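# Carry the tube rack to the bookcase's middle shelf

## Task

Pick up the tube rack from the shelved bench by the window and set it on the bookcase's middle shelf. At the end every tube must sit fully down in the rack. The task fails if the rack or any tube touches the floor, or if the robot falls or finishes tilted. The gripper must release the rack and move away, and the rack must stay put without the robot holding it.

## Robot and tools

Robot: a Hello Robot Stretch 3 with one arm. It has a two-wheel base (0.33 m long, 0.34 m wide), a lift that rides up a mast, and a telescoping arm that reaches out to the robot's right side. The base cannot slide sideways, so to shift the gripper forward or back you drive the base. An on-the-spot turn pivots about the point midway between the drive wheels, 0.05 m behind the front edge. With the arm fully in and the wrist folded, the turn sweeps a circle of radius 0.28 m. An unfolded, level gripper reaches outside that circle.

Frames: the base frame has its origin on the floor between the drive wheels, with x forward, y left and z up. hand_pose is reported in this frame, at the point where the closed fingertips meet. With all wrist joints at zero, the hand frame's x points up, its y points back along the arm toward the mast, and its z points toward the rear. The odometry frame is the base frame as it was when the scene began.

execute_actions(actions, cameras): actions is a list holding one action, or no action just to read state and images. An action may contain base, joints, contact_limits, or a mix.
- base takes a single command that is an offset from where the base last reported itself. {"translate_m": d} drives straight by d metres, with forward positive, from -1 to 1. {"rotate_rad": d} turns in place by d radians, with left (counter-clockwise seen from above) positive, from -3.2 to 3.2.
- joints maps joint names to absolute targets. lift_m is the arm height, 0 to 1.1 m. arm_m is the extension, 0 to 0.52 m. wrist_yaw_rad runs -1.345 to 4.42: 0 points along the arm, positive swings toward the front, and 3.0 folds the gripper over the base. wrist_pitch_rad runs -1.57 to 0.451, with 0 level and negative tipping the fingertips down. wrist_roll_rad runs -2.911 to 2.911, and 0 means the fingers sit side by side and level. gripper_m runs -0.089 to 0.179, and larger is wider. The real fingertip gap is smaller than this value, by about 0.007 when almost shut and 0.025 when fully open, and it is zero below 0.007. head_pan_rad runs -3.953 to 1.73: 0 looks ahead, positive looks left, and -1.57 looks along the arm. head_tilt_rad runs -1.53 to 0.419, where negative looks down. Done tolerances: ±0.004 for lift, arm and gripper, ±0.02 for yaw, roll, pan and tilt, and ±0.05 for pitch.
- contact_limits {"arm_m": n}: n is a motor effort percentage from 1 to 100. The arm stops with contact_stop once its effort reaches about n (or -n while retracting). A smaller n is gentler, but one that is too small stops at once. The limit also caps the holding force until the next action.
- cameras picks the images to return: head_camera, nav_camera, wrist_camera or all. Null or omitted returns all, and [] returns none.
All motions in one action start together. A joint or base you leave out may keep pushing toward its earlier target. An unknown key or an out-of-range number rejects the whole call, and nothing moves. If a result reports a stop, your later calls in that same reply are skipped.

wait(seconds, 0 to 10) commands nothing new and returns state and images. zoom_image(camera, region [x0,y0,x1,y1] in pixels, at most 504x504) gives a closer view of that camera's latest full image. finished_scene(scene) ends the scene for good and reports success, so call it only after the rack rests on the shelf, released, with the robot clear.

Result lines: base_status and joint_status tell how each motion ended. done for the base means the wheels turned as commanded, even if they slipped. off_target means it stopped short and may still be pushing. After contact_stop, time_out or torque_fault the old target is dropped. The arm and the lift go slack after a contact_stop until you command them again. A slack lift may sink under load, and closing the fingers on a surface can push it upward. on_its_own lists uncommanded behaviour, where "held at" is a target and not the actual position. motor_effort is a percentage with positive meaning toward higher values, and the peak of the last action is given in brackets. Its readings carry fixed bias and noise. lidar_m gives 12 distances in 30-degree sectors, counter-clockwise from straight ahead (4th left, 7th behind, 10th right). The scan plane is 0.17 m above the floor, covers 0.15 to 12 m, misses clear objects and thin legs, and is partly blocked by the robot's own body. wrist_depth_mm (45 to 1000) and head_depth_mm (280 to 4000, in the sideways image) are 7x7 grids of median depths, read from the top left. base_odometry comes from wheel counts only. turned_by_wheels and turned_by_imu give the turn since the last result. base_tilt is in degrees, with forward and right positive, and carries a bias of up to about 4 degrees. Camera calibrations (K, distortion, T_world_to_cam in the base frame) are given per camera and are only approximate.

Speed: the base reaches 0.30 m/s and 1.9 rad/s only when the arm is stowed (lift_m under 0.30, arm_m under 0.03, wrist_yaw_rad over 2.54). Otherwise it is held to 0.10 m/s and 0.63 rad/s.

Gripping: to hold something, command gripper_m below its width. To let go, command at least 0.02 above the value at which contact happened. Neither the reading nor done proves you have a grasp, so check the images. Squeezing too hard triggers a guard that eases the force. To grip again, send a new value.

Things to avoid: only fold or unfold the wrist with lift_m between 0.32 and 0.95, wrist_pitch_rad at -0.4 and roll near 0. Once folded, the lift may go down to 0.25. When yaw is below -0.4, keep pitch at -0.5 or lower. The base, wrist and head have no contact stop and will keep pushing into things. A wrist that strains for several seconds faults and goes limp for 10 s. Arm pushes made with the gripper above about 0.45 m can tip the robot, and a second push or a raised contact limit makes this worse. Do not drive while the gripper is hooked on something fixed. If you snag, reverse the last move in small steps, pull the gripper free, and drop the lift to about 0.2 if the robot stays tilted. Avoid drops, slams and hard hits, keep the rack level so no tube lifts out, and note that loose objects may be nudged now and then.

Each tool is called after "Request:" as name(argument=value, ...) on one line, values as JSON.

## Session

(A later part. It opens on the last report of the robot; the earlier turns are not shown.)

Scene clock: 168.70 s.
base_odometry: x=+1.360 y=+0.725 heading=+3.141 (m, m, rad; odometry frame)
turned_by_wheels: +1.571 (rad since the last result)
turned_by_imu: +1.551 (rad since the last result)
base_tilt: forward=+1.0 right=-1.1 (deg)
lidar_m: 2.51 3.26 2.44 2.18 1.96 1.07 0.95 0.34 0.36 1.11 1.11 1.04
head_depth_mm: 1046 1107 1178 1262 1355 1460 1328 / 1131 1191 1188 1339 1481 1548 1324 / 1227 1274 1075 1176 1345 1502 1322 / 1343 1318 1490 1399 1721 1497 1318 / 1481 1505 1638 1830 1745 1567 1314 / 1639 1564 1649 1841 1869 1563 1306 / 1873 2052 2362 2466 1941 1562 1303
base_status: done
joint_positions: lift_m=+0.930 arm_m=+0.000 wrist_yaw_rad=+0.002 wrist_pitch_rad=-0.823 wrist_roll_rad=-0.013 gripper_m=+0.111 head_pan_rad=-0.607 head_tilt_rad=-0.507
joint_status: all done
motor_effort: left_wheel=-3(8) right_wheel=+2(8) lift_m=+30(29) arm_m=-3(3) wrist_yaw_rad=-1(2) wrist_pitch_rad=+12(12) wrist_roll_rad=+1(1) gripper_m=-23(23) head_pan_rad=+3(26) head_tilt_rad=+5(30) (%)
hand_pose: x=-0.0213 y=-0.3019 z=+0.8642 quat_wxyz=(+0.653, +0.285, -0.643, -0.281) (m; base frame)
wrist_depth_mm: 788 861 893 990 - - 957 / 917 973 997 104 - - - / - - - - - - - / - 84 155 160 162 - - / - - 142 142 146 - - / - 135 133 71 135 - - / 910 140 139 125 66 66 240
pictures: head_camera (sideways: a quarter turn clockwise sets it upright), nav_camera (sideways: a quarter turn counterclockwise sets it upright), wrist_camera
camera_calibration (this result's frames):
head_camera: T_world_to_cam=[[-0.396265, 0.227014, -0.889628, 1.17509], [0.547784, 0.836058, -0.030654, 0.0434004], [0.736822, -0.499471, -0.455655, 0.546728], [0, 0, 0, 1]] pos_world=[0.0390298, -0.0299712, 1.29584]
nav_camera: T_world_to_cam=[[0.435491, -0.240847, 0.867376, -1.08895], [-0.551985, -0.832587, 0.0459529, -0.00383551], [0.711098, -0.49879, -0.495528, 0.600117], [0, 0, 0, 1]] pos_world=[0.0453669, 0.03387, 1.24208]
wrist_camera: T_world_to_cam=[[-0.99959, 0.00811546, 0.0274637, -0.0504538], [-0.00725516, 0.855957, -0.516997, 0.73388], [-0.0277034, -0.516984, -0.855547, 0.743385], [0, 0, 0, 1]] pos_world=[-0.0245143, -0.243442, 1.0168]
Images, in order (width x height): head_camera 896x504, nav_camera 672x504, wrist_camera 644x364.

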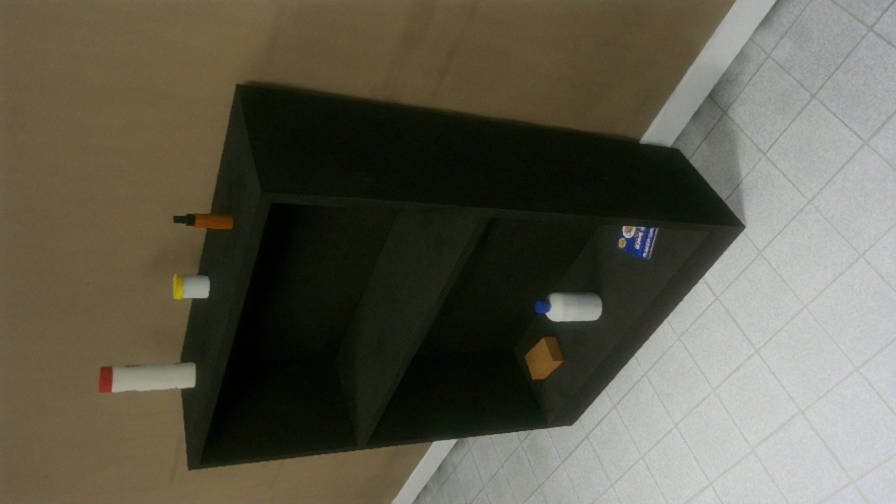

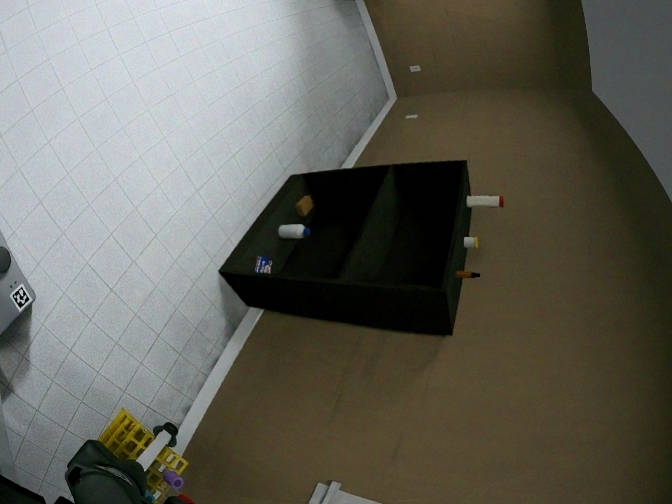

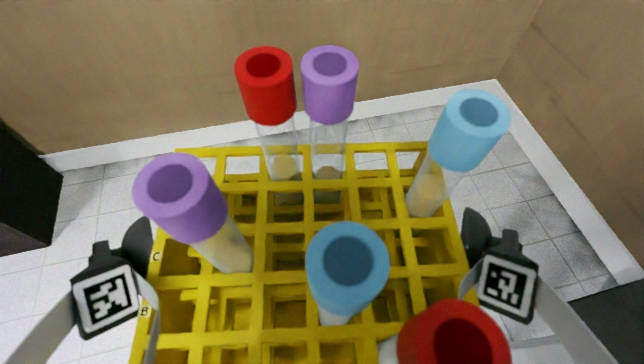

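Request:
execute_actions(actions=[{"base":{"rotate_rad":-0.06}}], cameras=[])

Request:
execute_actions(actions=[{"base":{"translate_m":1.0},"joints":{"head_pan_rad":-1.2,"head_tilt_rad":-0.6}}], cameras=[])

Request:
execute_actions(actions=[{"base":{"translate_m":0.22}}], cameras=[])

Request:
execute_actions(actions=[{"base":{"rotate_rad":0.24},"joints":{"head_pan_rad":-1.57}}])

Scene clock: 177.77 s.
base_odometry: x=+1.360 y=+0.725 heading=+3.081 (m, m, rad; odometry frame)
turned_by_wheels: -0.060 (rad since the last result)
turned_by_imu: -0.059 (rad since the last result)
base_tilt: forward=+1.2 right=-1.0 (deg)
lidar_m: 1.66 2.93 2.51 2.20 2.14 1.10 0.95 0.34 0.35 1.11 1.11 1.05
head_depth_mm: 1009 1072 1141 1221 1311 1422 1328 / 1080 1156 1229 1337 1450 1516 1324 / 1162 1221 1135 1291 1480 1547 1318 / 1264 1305 1392 1213 1355 1478 1317 / 1385 1395 1553 1479 1744 1540 1305 / 1508 1534 1657 1877 1801 1568 1311 / 1694 1559 1607 1796 1877 1561 1301
base_status: done
joint_positions: lift_m=+0.930 arm_m=+0.000 wrist_yaw_rad=+0.002 wrist_pitch_rad=-0.823 wrist_roll_rad=-0.013 gripper_m=+0.111 head_pan_rad=-0.607 head_tilt_rad=-0.507
joint_status: not commanded
motor_effort: left_wheel=+2(5) right_wheel=-3(4) lift_m=+29(29) arm_m=-3(3) wrist_yaw_rad=-2(2) wrist_pitch_rad=+12(12) wrist_roll_rad=+1(1) gripper_m=-24(23) head_pan_rad=+3(3) head_tilt_rad=+4(4) (%)
hand_pose: x=-0.0213 y=-0.3019 z=+0.8642 quat_wxyz=(+0.653, +0.285, -0.643, -0.281) (m; base frame)
wrist_depth_mm: 793 844 929 995 - - 914 / 886 983 986 105 - - 945 / - - - - - 96 - / - 84 154 160 165 - - / - - 143 142 146 - - / 998 135 133 71 134 - 257 / 921 140 140 125 67 66 238
pictures: none
No camera images: the call's "cameras" was empty. Leave "cameras" out to get every camera's image.

Scene clock: 188.73 s.
base_odometry: x=+0.362 y=+0.785 heading=+3.081 (m, m, rad; odometry frame)
turned_by_wheels: +0.000 (rad since the last result)
turned_by_imu: +0.001 (rad since the last result)
base_tilt: forward=+1.1 right=-1.0 (deg)
lidar_m: 1.73 2.03 2.75 2.43 2.64 1.95 1.27 1.70 0.98 0.60 0.63 0.72
head_depth_mm: 686 746 589 859 872 752 - / 696 761 587 877 866 749 417 / 706 763 615 894 864 1177 1108 / 716 761 612 910 859 1204 1130 / 728 790 608 927 854 1242 1130 / 740 793 639 945 852 1254 1149 / 742 778 635 965 849 1223 1145
base_status: done
joint_positions: lift_m=+0.930 arm_m=+0.000 wrist_yaw_rad=+0.002 wrist_pitch_rad=-0.823 wrist_roll_rad=-0.013 gripper_m=+0.111 head_pan_rad=-1.193 head_tilt_rad=-0.592
joint_status: all done
motor_effort: left_wheel=+2(10) right_wheel=-3(4) lift_m=+29(30) arm_m=-2(2) wrist_yaw_rad=-1(3) wrist_pitch_rad=+12(12) wrist_roll_rad=+1(1) gripper_m=-23(24) head_pan_rad=-3(35) head_tilt_rad=-4(14) (%)
hand_pose: x=-0.0213 y=-0.3019 z=+0.8642 quat_wxyz=(+0.653, +0.285, -0.643, -0.281) (m; base frame)
wrist_depth_mm: 505 542 566 544 778 900 - / 508 498 480 105 920 - - / 442 443 445 464 - - - / 420 84 155 159 161 - - / 880 537 142 141 147 - - / 805 135 133 71 135 - - / 912 141 140 125 66 66 945
pictures: none
No camera images: the call's "cameras" was empty. Leave "cameras" out to get every camera's image.

Scene clock: 191.90 s.
base_odometry: x=+0.142 y=+0.799 heading=+3.081 (m, m, rad; odometry frame)
turned_by_wheels: +0.000 (rad since the last result)
turned_by_imu: +0.000 (rad since the last result)
base_tilt: forward=+1.1 right=-1.0 (deg)
lidar_m: 1.62 1.84 2.67 2.49 2.49 2.14 1.48 1.59 0.68 0.57 0.55 0.55
head_depth_mm: 638 691 579 792 851 750 - / 649 709 587 806 867 710 416 / 657 721 582 822 863 745 1109 / 657 707 561 839 861 743 1155 / 663 546 558 857 856 761 1126 / 689 747 571 823 825 840 1043 / 699 771 565 630 682 1243 1215
base_status: done
joint_positions: lift_m=+0.930 arm_m=+0.000 wrist_yaw_rad=+0.002 wrist_pitch_rad=-0.823 wrist_roll_rad=-0.013 gripper_m=+0.111 head_pan_rad=-1.193 head_tilt_rad=-0.592
joint_status: not commanded
motor_effort: left_wheel=+2(11) right_wheel=-2(4) lift_m=+30(30) arm_m=-2(3) wrist_yaw_rad=-1(2) wrist_pitch_rad=+12(12) wrist_roll_rad=+1(1) gripper_m=-23(23) head_pan_rad=-4(3) head_tilt_rad=-4(4) (%)
hand_pose: x=-0.0213 y=-0.3019 z=+0.8642 quat_wxyz=(+0.653, +0.285, -0.643, -0.281) (m; base frame)
wrist_depth_mm: 454 480 533 565 578 472 914 / 487 496 476 105 509 495 - / 437 444 439 441 465 - - / 392 84 155 160 162 - - / 520 423 142 142 146 - - / 565 135 132 71 134 - - / 914 141 140 125 66 66 995
pictures: none
No camera images: the call's "cameras" was empty. Leave "cameras" out to get every camera's image.

Scene clock: 193.27 s.
base_odometry: x=+0.142 y=+0.799 heading=-2.962 (m, m, rad; odometry frame)
turned_by_wheels: +0.240 (rad since the last result)
turned_by_imu: +0.237 (rad since the last result)
base_tilt: forward=+1.1 right=-1.1 (deg)
lidar_m: 2.48 1.84 2.60 2.49 2.15 2.14 1.48 0.69 0.68 0.57 0.55 1.12
head_depth_mm: 654 720 591 829 880 - - / 655 712 586 828 867 749 - / 658 724 581 832 860 - - / 660 726 577 833 859 477 - / 663 729 572 835 855 721 452 / 640 516 548 837 850 757 1130 / 667 732 564 810 811 755 921
base_status: done
joint_positions: lift_m=+0.930 arm_m=+0.000 wrist_yaw_rad=+0.002 wrist_pitch_rad=-0.823 wrist_roll_rad=-0.013 gripper_m=+0.111 head_pan_rad=-1.563 head_tilt_rad=-0.592
joint_status: all done
motor_effort: left_wheel=-3(8) right_wheel=+2(7) lift_m=+30(30) arm_m=-3(3) wrist_yaw_rad=-1(2) wrist_pitch_rad=+12(12) wrist_roll_rad=+1(1) gripper_m=-23(23) head_pan_rad=-3(29) head_tilt_rad=-4(4) (%)
hand_pose: x=-0.0213 y=-0.3019 z=+0.8642 quat_wxyz=(+0.653, +0.285, -0.643, -0.281) (m; base frame)
wrist_depth_mm: 404 518 537 540 545 555 483 / 400 493 472 105 517 504 488 / 393 442 434 441 444 437 451 / 950 84 155 160 161 683 - / - 320 142 142 146 809 - / 968 135 132 71 135 - - / 951 141 139 125 66 66 963
pictures: head_camera (sideways: a quarter turn clockwise sets it upright), nav_camera (sideways: a quarter turn counterclockwise sets it upright), wrist_camera
camera_calibration (this result's frames):
head_camera: T_world_to_cam=[[-0.0438007, 0.528587, -0.847748, 1.11832], [0.998899, 0.0374665, -0.0282491, 0.0375145], [0.01683, -0.848052, -0.529646, 0.647393], [0, 0, 0, 1]] pos_world=[0.000614217, -0.0435099, 1.292]
nav_camera: T_world_to_cam=[[0.0551181, -0.566571, 0.822168, -1.02768], [-0.998477, -0.0333524, 0.0439541, 0.00149525], [0.00251811, -0.823338, -0.567546, 0.698141], [0, 0, 0, 1]] pos_world=[0.0563786, -0.00739633, 1.24108]
wrist_camera: T_world_to_cam=[[-0.99959, 0.0081145, 0.0274647, -0.050455], [-0.00725646, 0.855957, -0.516997, 0.733867], [-0.0277037, -0.516984, -0.855547, 0.743393], [0, 0, 0, 1]] pos_world=[-0.0245143, -0.243427, 1.0168]
Images, in order (width x height): head_camera 896x504, nav_camera 672x504, wrist_camera 644x364.

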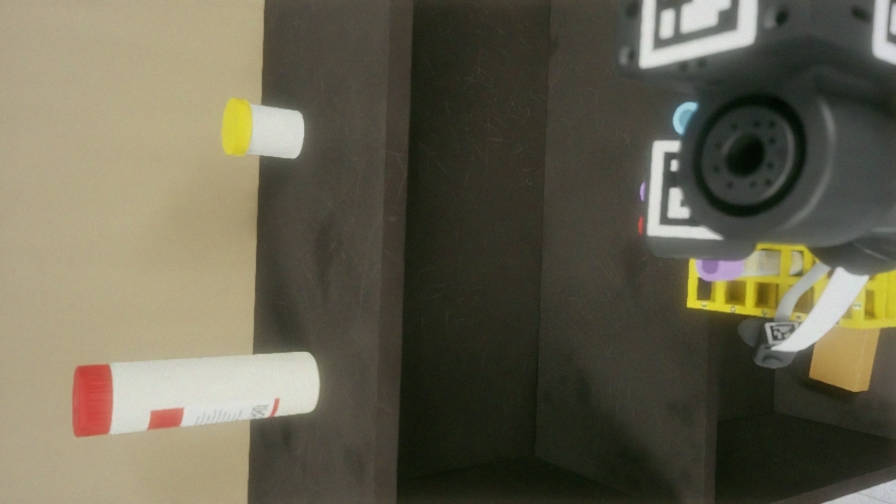

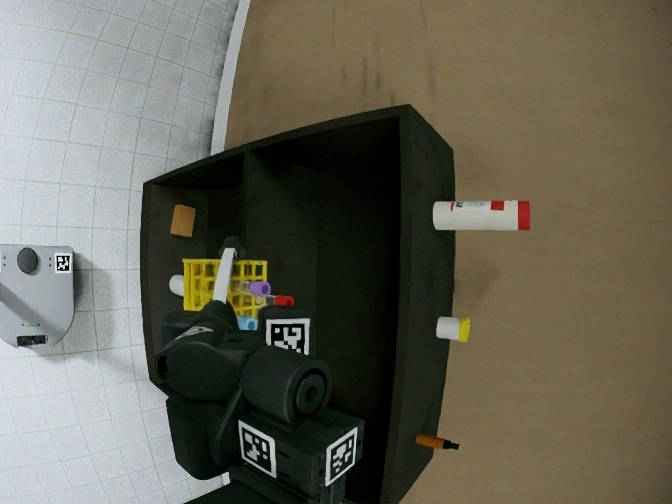

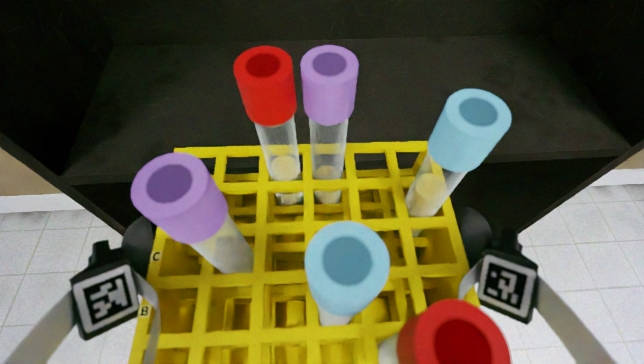

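Request:
execute_actions(actions=[{"joints":{"lift_m":0.83,"head_tilt_rad":-0.75}}], cameras=[])

Request:
execute_actions(actions=[{"joints":{"arm_m":0.22},"contact_limits":{"arm_m":12}}])

Scene clock: 204.97 s.
base_odometry: x=+0.142 y=+0.799 heading=-2.962 (m, m, rad; odometry frame)
turned_by_wheels: +0.000 (rad since the last result)
turned_by_imu: +0.000 (rad since the last result)
base_tilt: forward=+1.1 right=-1.0 (deg)
lidar_m: 2.48 1.84 2.60 2.49 2.15 2.14 1.48 0.69 0.68 0.57 0.55 1.12
head_depth_mm: 671 577 796 885 772 1268 - / 653 568 798 878 788 1263 - / 675 572 800 877 787 - - / 676 569 801 875 783 543 1127 / 679 565 804 876 781 1183 1134 / 483 528 806 881 782 1188 1134 / 685 559 783 839 763 1009 1160
base_status: not commanded
joint_positions: lift_m=+0.830 arm_m=+0.000 wrist_yaw_rad=+0.002 wrist_pitch_rad=-0.823 wrist_roll_rad=-0.013 gripper_m=+0.111 head_pan_rad=-1.563 head_tilt_rad=-0.740
joint_status: all done
motor_effort: left_wheel=-3(3) right_wheel=+2(2) lift_m=+22(29) arm_m=-3(3) wrist_yaw_rad=-1(2) wrist_pitch_rad=+12(12) wrist_roll_rad=+1(1) gripper_m=-24(23) head_pan_rad=-4(3) head_tilt_rad=-5(18) (%)
hand_pose: x=-0.0213 y=-0.3019 z=+0.7646 quat_wxyz=(+0.653, +0.285, -0.643, -0.281) (m; base frame)
wrist_depth_mm: 383 402 402 412 409 412 423 / 346 348 339 105 359 362 367 / 331 342 331 342 340 353 481 / 980 84 154 160 162 676 - / 973 319 142 142 147 803 - / 914 135 133 71 134 - 951 / 844 141 140 125 66 66 848
pictures: none
No camera images: the call's "cameras" was empty. Leave "cameras" out to get every camera's image.

Scene clock: 207.83 s.
base_odometry: x=+0.142 y=+0.799 heading=-2.962 (m, m, rad; odometry frame)
turned_by_wheels: +0.000 (rad since the last result)
turned_by_imu: +0.000 (rad since the last result)
base_tilt: forward=+1.1 right=-1.1 (deg)
lidar_m: 2.49 1.84 2.59 2.49 2.15 2.14 1.48 0.69 0.68 0.57 0.55 1.12
head_depth_mm: 669 577 795 - - 1198 1133 / 653 568 782 - 770 1237 1134 / 674 572 799 - 731 1186 1136 / 677 569 802 875 726 1237 1134 / 680 564 803 877 783 1187 1136 / 483 528 807 881 778 1191 1135 / 684 558 782 836 764 1010 1162
base_status: not commanded
joint_positions: lift_m=+0.830 arm_m=+0.220 wrist_yaw_rad=+0.001 wrist_pitch_rad=-0.823 wrist_roll_rad=-0.012 gripper_m=+0.111 head_pan_rad=-1.563 head_tilt_rad=-0.741
joint_status: all done
motor_effort: left_wheel=-3(3) right_wheel=+2(3) lift_m=+22(22) arm_m=+3(4) wrist_yaw_rad=-1(3) wrist_pitch_rad=+12(13) wrist_roll_rad=+1(1) gripper_m=-24(23) head_pan_rad=-3(4) head_tilt_rad=-4(5) (%)
contact_limits: arm_m 12 (drawing in: default 19, maximum 30; extending or still: default 26, maximum 42)
hand_pose: x=-0.0214 y=-0.5212 z=+0.7645 quat_wxyz=(+0.652, +0.285, -0.643, -0.281) (m; base frame)
wrist_depth_mm: 281 287 295 299 311 319 326 / 329 333 324 104 350 355 365 / 307 310 307 307 310 307 325 / 279 84 155 160 162 291 292 / 254 200 141 142 146 266 263 / 236 135 133 71 135 - 242 / - 140 140 125 66 66 805
pictures: head_camera (sideways: a quarter turn clockwise sets it upright), nav_camera (sideways: a quarter turn counterclockwise sets it upright), wrist_camera
camera_calibration (this result's frames):
head_camera: T_world_to_cam=[[-0.0445715, 0.647891, -0.760428, 1.00448], [0.998879, 0.0410337, -0.0235869, 0.0314398], [0.0159215, -0.760627, -0.648994, 0.802663], [0, 0, 0, 1]] pos_world=[0.000587121, -0.0415592, 1.2855]
nav_camera: T_world_to_cam=[[0.055846, -0.681687, 0.72951, -0.906902], [-0.998438, -0.0392819, 0.0397265, 0.007007], [0.00157555, -0.730589, -0.682816, 0.848094], [0, 0, 0, 1]] pos_world=[0.0563067, 0.00166072, 1.24041]
wrist_camera: T_world_to_cam=[[-0.999595, 0.00903619, 0.0269757, -0.0451468], [-0.00621011, 0.856041, -0.516871, 0.870056], [-0.0277629, -0.516829, -0.855638, 0.544908], [0, 0, 0, 1]] pos_world=[-0.0245972, -0.462771, 0.917168]
Images, in order (width x height): head_camera 896x504, nav_camera 672x504, wrist_camera 644x364.

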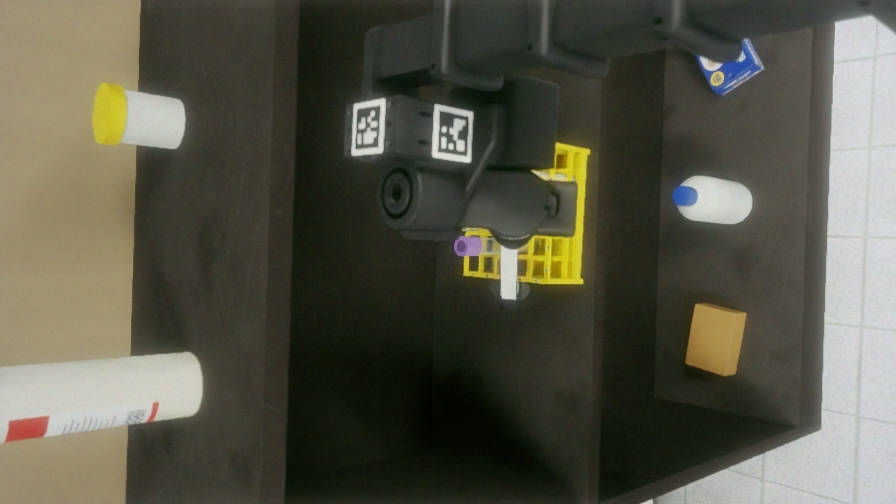

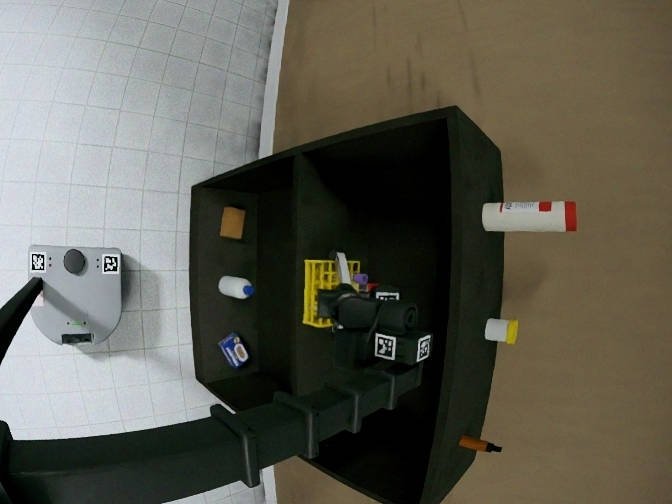

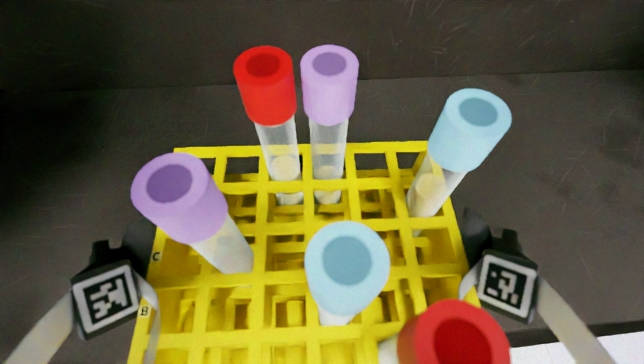

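Request:
execute_actions(actions=[{"joints":{"lift_m":0.805}}], cameras=[])

Request:
execute_actions(actions=[{"joints":{"arm_m":0.33},"contact_limits":{"arm_m":12}}], cameras=["head_camera","wrist_camera"])

Request:
execute_actions(actions=[{"joints":{"lift_m":0.785}}], cameras=["head_camera","wrist_camera"])

Scene clock: 216.37 s.
base_odometry: x=+0.142 y=+0.799 heading=-2.962 (m, m, rad; odometry frame)
turned_by_wheels: +0.000 (rad since the last result)
turned_by_imu: +0.000 (rad since the last result)
base_tilt: forward=+1.1 right=-1.0 (deg)
lidar_m: 2.49 1.84 2.58 2.48 2.15 2.14 1.48 0.69 0.68 0.57 0.55 1.12
head_depth_mm: 670 577 796 881 - - 1128 / 652 568 796 - 1190 1246 1136 / 675 570 801 - 1192 1192 1132 / 678 568 802 876 723 1235 1133 / 679 564 803 880 782 1192 1139 / 483 528 808 881 780 1195 1136 / 684 558 781 837 765 1007 1163
base_status: not commanded
joint_positions: lift_m=+0.805 arm_m=+0.220 wrist_yaw_rad=+0.001 wrist_pitch_rad=-0.823 wrist_roll_rad=-0.012 gripper_m=+0.111 head_pan_rad=-1.563 head_tilt_rad=-0.741
joint_status: all done
motor_effort: left_wheel=-3(3) right_wheel=+2(2) lift_m=+21(23) arm_m=+3(3) wrist_yaw_rad=-2(2) wrist_pitch_rad=+12(12) wrist_roll_rad=+1(1) gripper_m=-23(24) head_pan_rad=-3(4) head_tilt_rad=-5(5) (%)
hand_pose: x=-0.0214 y=-0.5212 z=+0.7395 quat_wxyz=(+0.652, +0.285, -0.643, -0.281) (m; base frame)
wrist_depth_mm: 282 289 295 301 310 316 325 / 309 315 299 104 320 323 325 / 279 280 275 275 279 276 290 / 249 84 155 159 163 258 262 / 227 188 142 141 146 238 236 / 212 135 132 71 134 - 216 / - 140 140 125 66 66 799
pictures: none
No camera images: the call's "cameras" was empty. Leave "cameras" out to get every camera's image.

Scene clock: 218.43 s.
base_odometry: x=+0.142 y=+0.799 heading=-2.962 (m, m, rad; odometry frame)
turned_by_wheels: +0.000 (rad since the last result)
turned_by_imu: +0.000 (rad since the last result)
base_tilt: forward=+1.1 right=-1.0 (deg)
lidar_m: 2.49 1.84 2.59 2.49 2.15 2.14 1.48 0.69 0.68 0.57 0.55 1.12
head_depth_mm: 670 577 786 885 - - 1129 / 653 567 478 853 789 1240 1134 / 674 571 478 773 785 1191 1131 / 677 567 801 796 784 1237 1134 / 678 564 802 878 781 1190 1137 / 483 528 806 879 780 1194 1136 / 684 558 781 838 765 1010 1164
base_status: not commanded
joint_positions: lift_m=+0.805 arm_m=+0.330 wrist_yaw_rad=+0.001 wrist_pitch_rad=-0.823 wrist_roll_rad=-0.012 gripper_m=+0.111 head_pan_rad=-1.563 head_tilt_rad=-0.741
joint_status: all done
motor_effort: left_wheel=-4(3) right_wheel=+2(3) lift_m=+22(22) arm_m=+4(1) wrist_yaw_rad=-1(1) wrist_pitch_rad=+12(12) wrist_roll_rad=+1(0) gripper_m=-24(23) head_pan_rad=-4(4) head_tilt_rad=-5(5) (%)
contact_limits: arm_m 12 (drawing in: default 19, maximum 30; extending or still: default 26, maximum 42)
hand_pose: x=-0.0214 y=-0.6312 z=+0.7395 quat_wxyz=(+0.652, +0.285, -0.643, -0.281) (m; base frame)
wrist_depth_mm: 173 175 178 182 187 193 197 / 199 204 196 104 220 225 236 / 238 245 243 249 248 258 279 / 249 84 156 160 162 258 258 / 228 186 142 142 146 238 235 / 212 135 133 71 135 - 217 / - 141 139 125 66 66 201
pictures: head_camera (sideways: a quarter turn clockwise sets it upright), wrist_camera
camera_calibration (this result's frames):
head_camera: T_world_to_cam=[[-0.0445703, 0.647895, -0.760425, 1.00448], [0.998879, 0.0410321, -0.0235867, 0.0314396], [0.0159201, -0.760624, -0.648998, 0.802668], [0, 0, 0, 1]] pos_world=[0.000587046, -0.0415591, 1.2855]
wrist_camera: T_world_to_cam=[[-0.999595, 0.00904877, 0.0269702, -0.0434677], [-0.0061939, 0.856089, -0.516792, 0.951252], [-0.0277652, -0.516749, -0.855686, 0.466758], [0, 0, 0, 1]] pos_world=[-0.0245985, -0.572766, 0.89217]
Images, in order (width x height): head_camera 896x504, wrist_camera 644x364.

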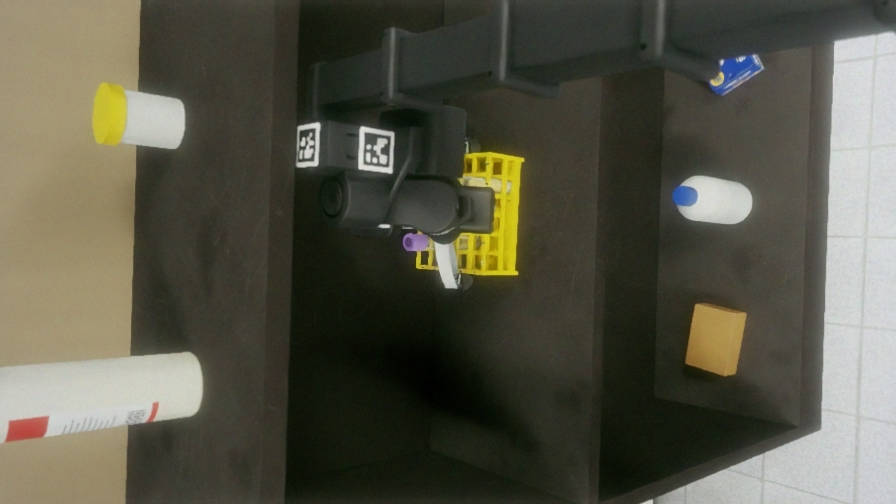

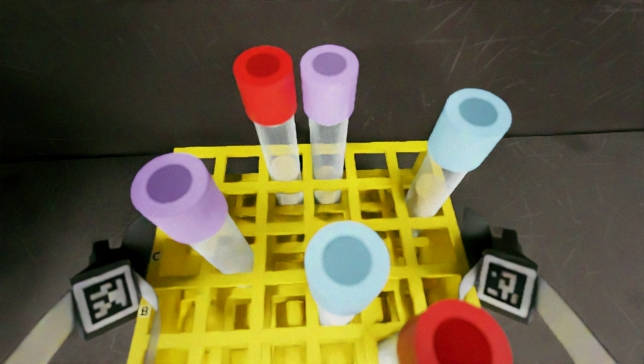

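Scene clock: 219.37 s.
base_odometry: x=+0.142 y=+0.799 heading=-2.962 (m, m, rad; odometry frame)
turned_by_wheels: +0.000 (rad since the last result)
turned_by_imu: +0.000 (rad since the last result)
base_tilt: forward=+1.1 right=-0.9 (deg)
lidar_m: 2.48 1.84 2.59 2.49 2.15 2.14 1.48 0.69 0.68 0.57 0.55 1.12
head_depth_mm: 670 576 794 881 - - 1137 / 653 568 478 - 787 1240 1134 / 675 571 784 - 787 1186 1130 / 678 567 802 825 778 1236 1134 / 679 565 805 877 781 1191 1141 / 483 528 807 880 780 1192 1138 / 684 558 783 840 766 1012 1162
base_status: not commanded
joint_positions: lift_m=+0.785 arm_m=+0.330 wrist_yaw_rad=+0.001 wrist_pitch_rad=-0.823 wrist_roll_rad=-0.012 gripper_m=+0.111 head_pan_rad=-1.563 head_tilt_rad=-0.741
joint_status: all done
motor_effort: left_wheel=-3(3) right_wheel=+2(2) lift_m=+22(20) arm_m=+3(3) wrist_yaw_rad=-1(2) wrist_pitch_rad=+12(12) wrist_roll_rad=+0(1) gripper_m=-24(23) head_pan_rad=-3(3) head_tilt_rad=-4(5) (%)
hand_pose: x=-0.0214 y=-0.6312 z=+0.7195 quat_wxyz=(+0.652, +0.285, -0.643, -0.281) (m; base frame)
wrist_depth_mm: 172 175 179 183 189 192 198 / 199 204 195 105 221 226 237 / 236 240 241 247 249 248 260 / 227 84 154 160 161 233 235 / 205 176 142 142 146 217 213 / 191 135 132 71 134 - 195 / - 141 139 125 66 66 180
pictures: head_camera (sideways: a quarter turn clockwise sets it upright), wrist_camera
camera_calibration (this result's frames):
head_camera: T_world_to_cam=[[-0.0445704, 0.647895, -0.760425, 1.00448], [0.998879, 0.0410322, -0.0235867, 0.0314396], [0.0159202, -0.760624, -0.648998, 0.802668], [0, 0, 0, 1]] pos_world=[0.000587051, -0.0415591, 1.2855]
wrist_camera: T_world_to_cam=[[-0.999595, 0.00904821, 0.0269705, -0.0429285], [-0.00619366, 0.856105, -0.516764, 0.940895], [-0.0277653, -0.516722, -0.855703, 0.449659], [0, 0, 0, 1]] pos_world=[-0.0245986, -0.572768, 0.872153]
Images, in order (width x height): head_camera 896x504, wrist_camera 644x364.

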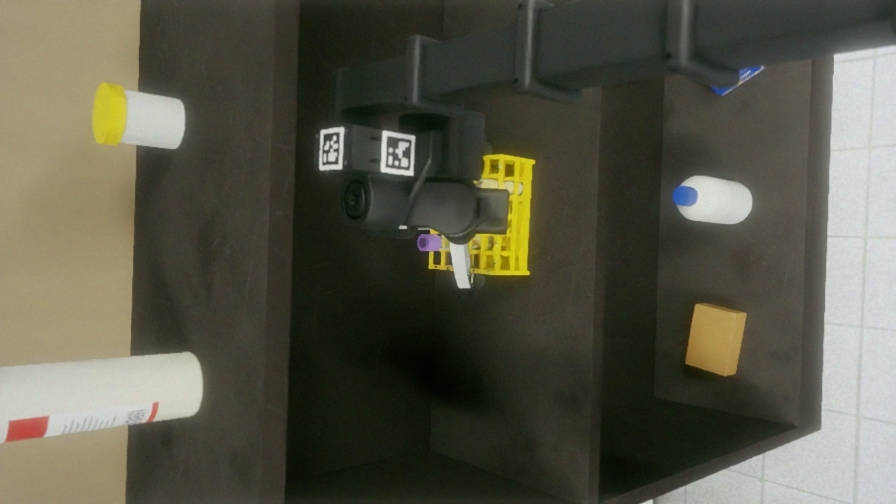

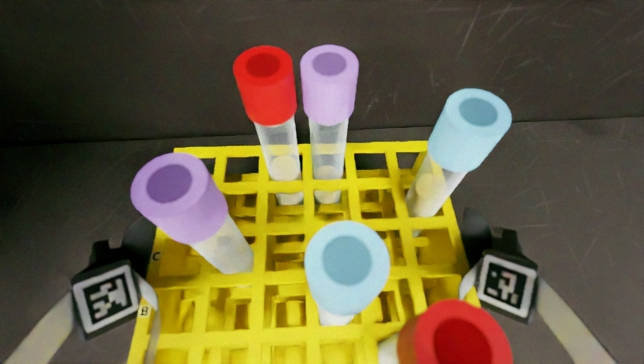

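Request:
execute_actions(actions=[{"joints":{"lift_m":0.774}}], cameras=["wrist_camera"])

Scene clock: 222.43 s.
base_odometry: x=+0.142 y=+0.799 heading=-2.962 (m, m, rad; odometry frame)
turned_by_wheels: +0.000 (rad since the last result)
turned_by_imu: +0.000 (rad since the last result)
base_tilt: forward=+1.1 right=-1.0 (deg)
lidar_m: 2.48 1.84 2.60 2.49 2.15 2.14 1.48 0.69 0.68 0.57 0.55 1.12
head_depth_mm: 671 578 796 882 - - - / 652 568 782 - 787 1241 1132 / 674 572 783 - 788 1191 1129 / 679 569 803 827 784 1228 1136 / 680 565 805 877 782 1189 1137 / 483 528 807 881 780 1194 1136 / 685 558 781 840 764 1012 1159
base_status: not commanded
joint_positions: lift_m=+0.774 arm_m=+0.330 wrist_yaw_rad=+0.001 wrist_pitch_rad=-0.804 wrist_roll_rad=-0.012 gripper_m=+0.111 head_pan_rad=-1.563 head_tilt_rad=-0.741
joint_status: all done
motor_effort: left_wheel=-3(3) right_wheel=+2(3) lift_m=+16(23) arm_m=+3(3) wrist_yaw_rad=-1(1) wrist_pitch_rad=+2(13) wrist_roll_rad=+1(1) gripper_m=-23(23) head_pan_rad=-3(3) head_tilt_rad=-4(5) (%)
hand_pose: x=-0.0214 y=-0.6351 z=+0.7119 quat_wxyz=(+0.655, +0.279, -0.646, -0.275) (m; base frame)
wrist_depth_mm: 169 171 175 175 184 188 193 / 194 200 197 110 214 218 228 / 230 233 235 242 239 246 255 / 219 212 152 159 164 224 229 / 200 199 148 76 148 209 208 / 186 134 133 118 133 67 189 / - 140 138 131 65 64 173
pictures: wrist_camera
camera_calibration (this result's frames):
wrist_camera: T_world_to_cam=[[-0.999595, 0.00954357, 0.0267939, -0.0422414], [-0.00622216, 0.845838, -0.533404, 0.94568], [-0.0277539, -0.533354, -0.845436, 0.423197], [0, 0, 0, 1]] pos_world=[-0.0245948, -0.573775, 0.863347]
Images, in order (width x height): wrist_camera 644x364.

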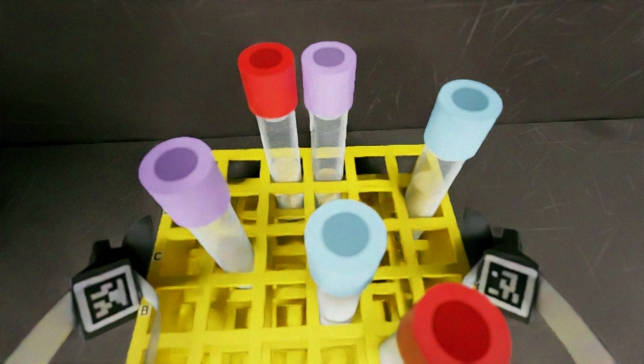

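Request:
execute_actions(actions=[{"joints":{"gripper_m":0.179}}], cameras=["wrist_camera"])

Request:
execute_actions(actions=[{"joints":{"lift_m":0.8}}], cameras=[])

Request:
execute_actions(actions=[{"joints":{"arm_m":0.0}}])

Scene clock: 227.20 s.
base_odometry: x=+0.142 y=+0.799 heading=-2.962 (m, m, rad; odometry frame)
turned_by_wheels: +0.000 (rad since the last result)
turned_by_imu: +0.000 (rad since the last result)
base_tilt: forward=+1.1 right=-1.0 (deg)
lidar_m: 2.48 1.84 2.59 2.49 2.15 2.14 1.48 0.69 0.68 0.57 0.55 1.12
head_depth_mm: 670 578 797 882 - - - / 651 567 781 - 788 1239 1135 / 674 571 783 - 786 1192 1131 / 678 568 802 838 783 1232 1135 / 678 565 804 877 782 1190 1136 / 484 527 806 881 780 1195 1132 / 684 558 781 838 765 1010 1159
base_status: not commanded
joint_positions: lift_m=+0.774 arm_m=+0.330 wrist_yaw_rad=+0.001 wrist_pitch_rad=-0.806 wrist_roll_rad=-0.012 gripper_m=+0.179 head_pan_rad=-1.563 head_tilt_rad=-0.741
joint_status: all done
motor_effort: left_wheel=-3(3) right_wheel=+2(2) lift_m=+20(20) arm_m=+3(3) wrist_yaw_rad=-1(1) wrist_pitch_rad=+3(3) wrist_roll_rad=+1(1) gripper_m=+1(100) head_pan_rad=-3(3) head_tilt_rad=-5(4) (%)
hand_pose: x=-0.0214 y=-0.6347 z=+0.7114 quat_wxyz=(+0.655, +0.280, -0.646, -0.276) (m; base frame)
wrist_depth_mm: 168 171 175 176 184 190 193 / 195 200 195 110 210 215 229 / 232 231 235 243 241 245 254 / 217 211 153 161 167 226 228 / 199 195 142 74 146 207 206 / - 135 149 124 132 99 188 / - 134 121 142 64 64 172
pictures: wrist_camera
camera_calibration (this result's frames):
wrist_camera: T_world_to_cam=[[-0.999596, 0.0094865, 0.0268096, -0.0422789], [-0.00621581, 0.847047, -0.531482, 0.944416], [-0.0277509, -0.531434, -0.846645, 0.425079], [0, 0, 0, 1]] pos_world=[-0.0245952, -0.573662, 0.862964]
Images, in order (width x height): wrist_camera 644x364.

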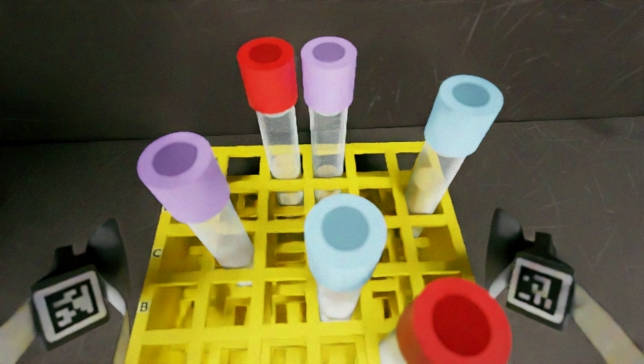

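Scene clock: 228.20 s.
base_odometry: x=+0.142 y=+0.799 heading=-2.962 (m, m, rad; odometry frame)
turned_by_wheels: +0.000 (rad since the last result)
turned_by_imu: +0.000 (rad since the last result)
base_tilt: forward=+1.1 right=-0.9 (deg)
lidar_m: 2.49 1.84 2.59 2.49 2.15 2.14 1.48 0.69 0.68 0.57 0.55 1.12
head_depth_mm: 671 577 794 886 - - 1138 / 652 568 478 855 799 1247 1137 / 675 571 478 788 786 1188 1134 / 677 568 800 856 785 1231 1132 / 679 565 805 877 783 1188 1139 / 482 528 809 881 779 1194 1136 / 684 558 781 839 764 1009 1166
base_status: not commanded
joint_positions: lift_m=+0.800 arm_m=+0.330 wrist_yaw_rad=+0.001 wrist_pitch_rad=-0.807 wrist_roll_rad=-0.012 gripper_m=+0.179 head_pan_rad=-1.563 head_tilt_rad=-0.741
joint_status: all done
motor_effort: left_wheel=-3(3) right_wheel=+2(2) lift_m=+28(30) arm_m=+3(3) wrist_yaw_rad=-1(1) wrist_pitch_rad=+4(4) wrist_roll_rad=+1(1) gripper_m=+0(0) head_pan_rad=-3(4) head_tilt_rad=-5(4) (%)
hand_pose: x=-0.0214 y=-0.6345 z=+0.7368 quat_wxyz=(+0.655, +0.280, -0.646, -0.276) (m; base frame)
wrist_depth_mm: 169 171 176 180 184 191 192 / 196 201 205 208 217 224 231 / 233 242 239 134 247 273 275 / 247 249 208 187 177 254 258 / 226 228 160 174 175 236 234 / - 204 164 102 171 210 213 / 185 188 159 153 86 194 195
pictures: none
No camera images: the call's "cameras" was empty. Leave "cameras" out to get every camera's image.

Scene clock: 231.83 s.
base_odometry: x=+0.142 y=+0.799 heading=-2.962 (m, m, rad; odometry frame)
turned_by_wheels: +0.000 (rad since the last result)
turned_by_imu: +0.000 (rad since the last result)
base_tilt: forward=+1.1 right=-1.0 (deg)
lidar_m: 2.48 1.84 2.59 2.49 2.15 2.14 1.48 0.69 0.68 0.57 0.55 1.12
head_depth_mm: 672 577 796 882 772 1264 - / 653 567 797 879 788 1268 - / 674 572 800 830 787 1272 - / 677 568 802 844 784 1263 1135 / 679 565 804 879 781 1262 1141 / 483 529 807 882 780 1193 1135 / 684 559 783 838 765 1014 1164
base_status: not commanded
joint_positions: lift_m=+0.800 arm_m=+0.000 wrist_yaw_rad=+0.001 wrist_pitch_rad=-0.807 wrist_roll_rad=-0.012 gripper_m=+0.179 head_pan_rad=-1.563 head_tilt_rad=-0.741
joint_status: all done
motor_effort: left_wheel=-3(3) right_wheel=+2(3) lift_m=+28(28) arm_m=-3(5) wrist_yaw_rad=-1(2) wrist_pitch_rad=+4(4) wrist_roll_rad=+1(1) gripper_m=+0(0) head_pan_rad=-4(3) head_tilt_rad=-4(5) (%)
hand_pose: x=-0.0214 y=-0.3050 z=+0.7367 quat_wxyz=(+0.655, +0.280, -0.646, -0.276) (m; base frame)
wrist_depth_mm: 356 363 352 351 375 373 381 / 312 314 318 318 328 337 339 / 369 556 745 740 780 727 494 / 447 583 884 927 947 754 584 / 949 637 840 861 865 846 978 / 892 851 846 837 897 885 894 / 772 821 823 840 817 849 852
pictures: head_camera (sideways: a quarter turn clockwise sets it upright), nav_camera (sideways: a quarter turn counterclockwise sets it upright), wrist_camera
camera_calibration (this result's frames):
head_camera: T_world_to_cam=[[-0.0445687, 0.647939, -0.760387, 1.00443], [0.99888, 0.0410304, -0.0235848, 0.0314371], [0.0159175, -0.760586, -0.649042, 0.802725], [0, 0, 0, 1]] pos_world=[0.00058691, -0.0415582, 1.2855]
nav_camera: T_world_to_cam=[[0.0558431, -0.681733, 0.729467, -0.906846], [-0.998438, -0.0392796, 0.0397245, 0.0070096], [0.00157165, -0.730546, -0.682862, 0.848154], [0, 0, 0, 1]] pos_world=[0.0563067, 0.00166436, 1.24041]
wrist_camera: T_world_to_cam=[[-0.999595, 0.00945091, 0.0268243, -0.0461085], [-0.0062158, 0.847773, -0.530322, 0.678051], [-0.0277529, -0.530274, -0.847372, 0.622631], [0, 0, 0, 1]] pos_world=[-0.0245954, -0.244233, 0.888422]
Images, in order (width x height): head_camera 896x504, nav_camera 672x504, wrist_camera 644x364.

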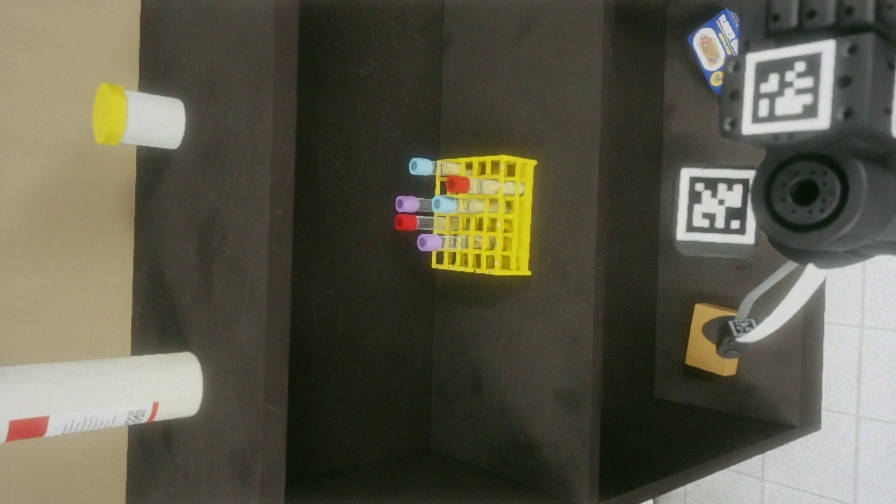

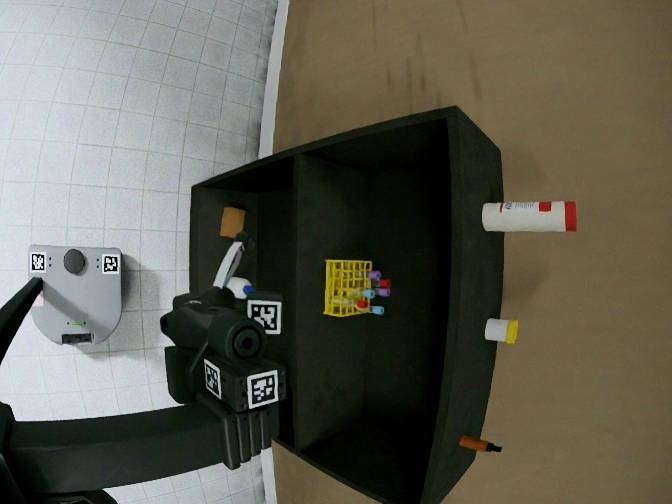

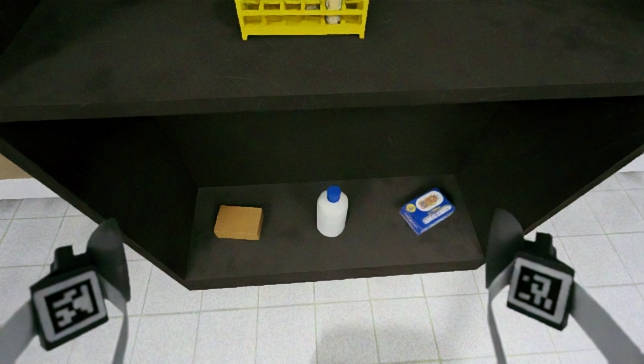

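Request:
zoom_image(camera="head_camera", region=[380, 140, 550, 290])

Region (380, 140, 550, 290) of head_camera's 896x504 image, scaled by 2.965, with more detail than that image has; it fills the top 445 rows of this view, and the rest is white.

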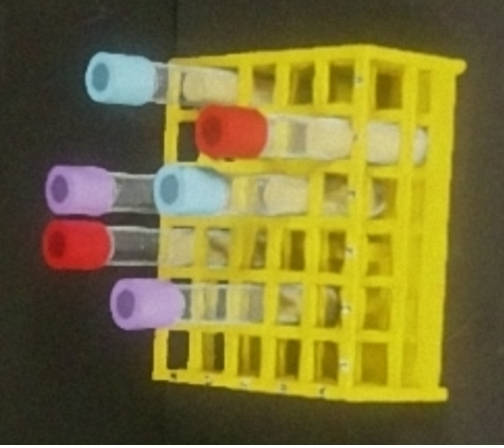

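Request:
finished_scene(scene=1)

The scene is finished: the task was done.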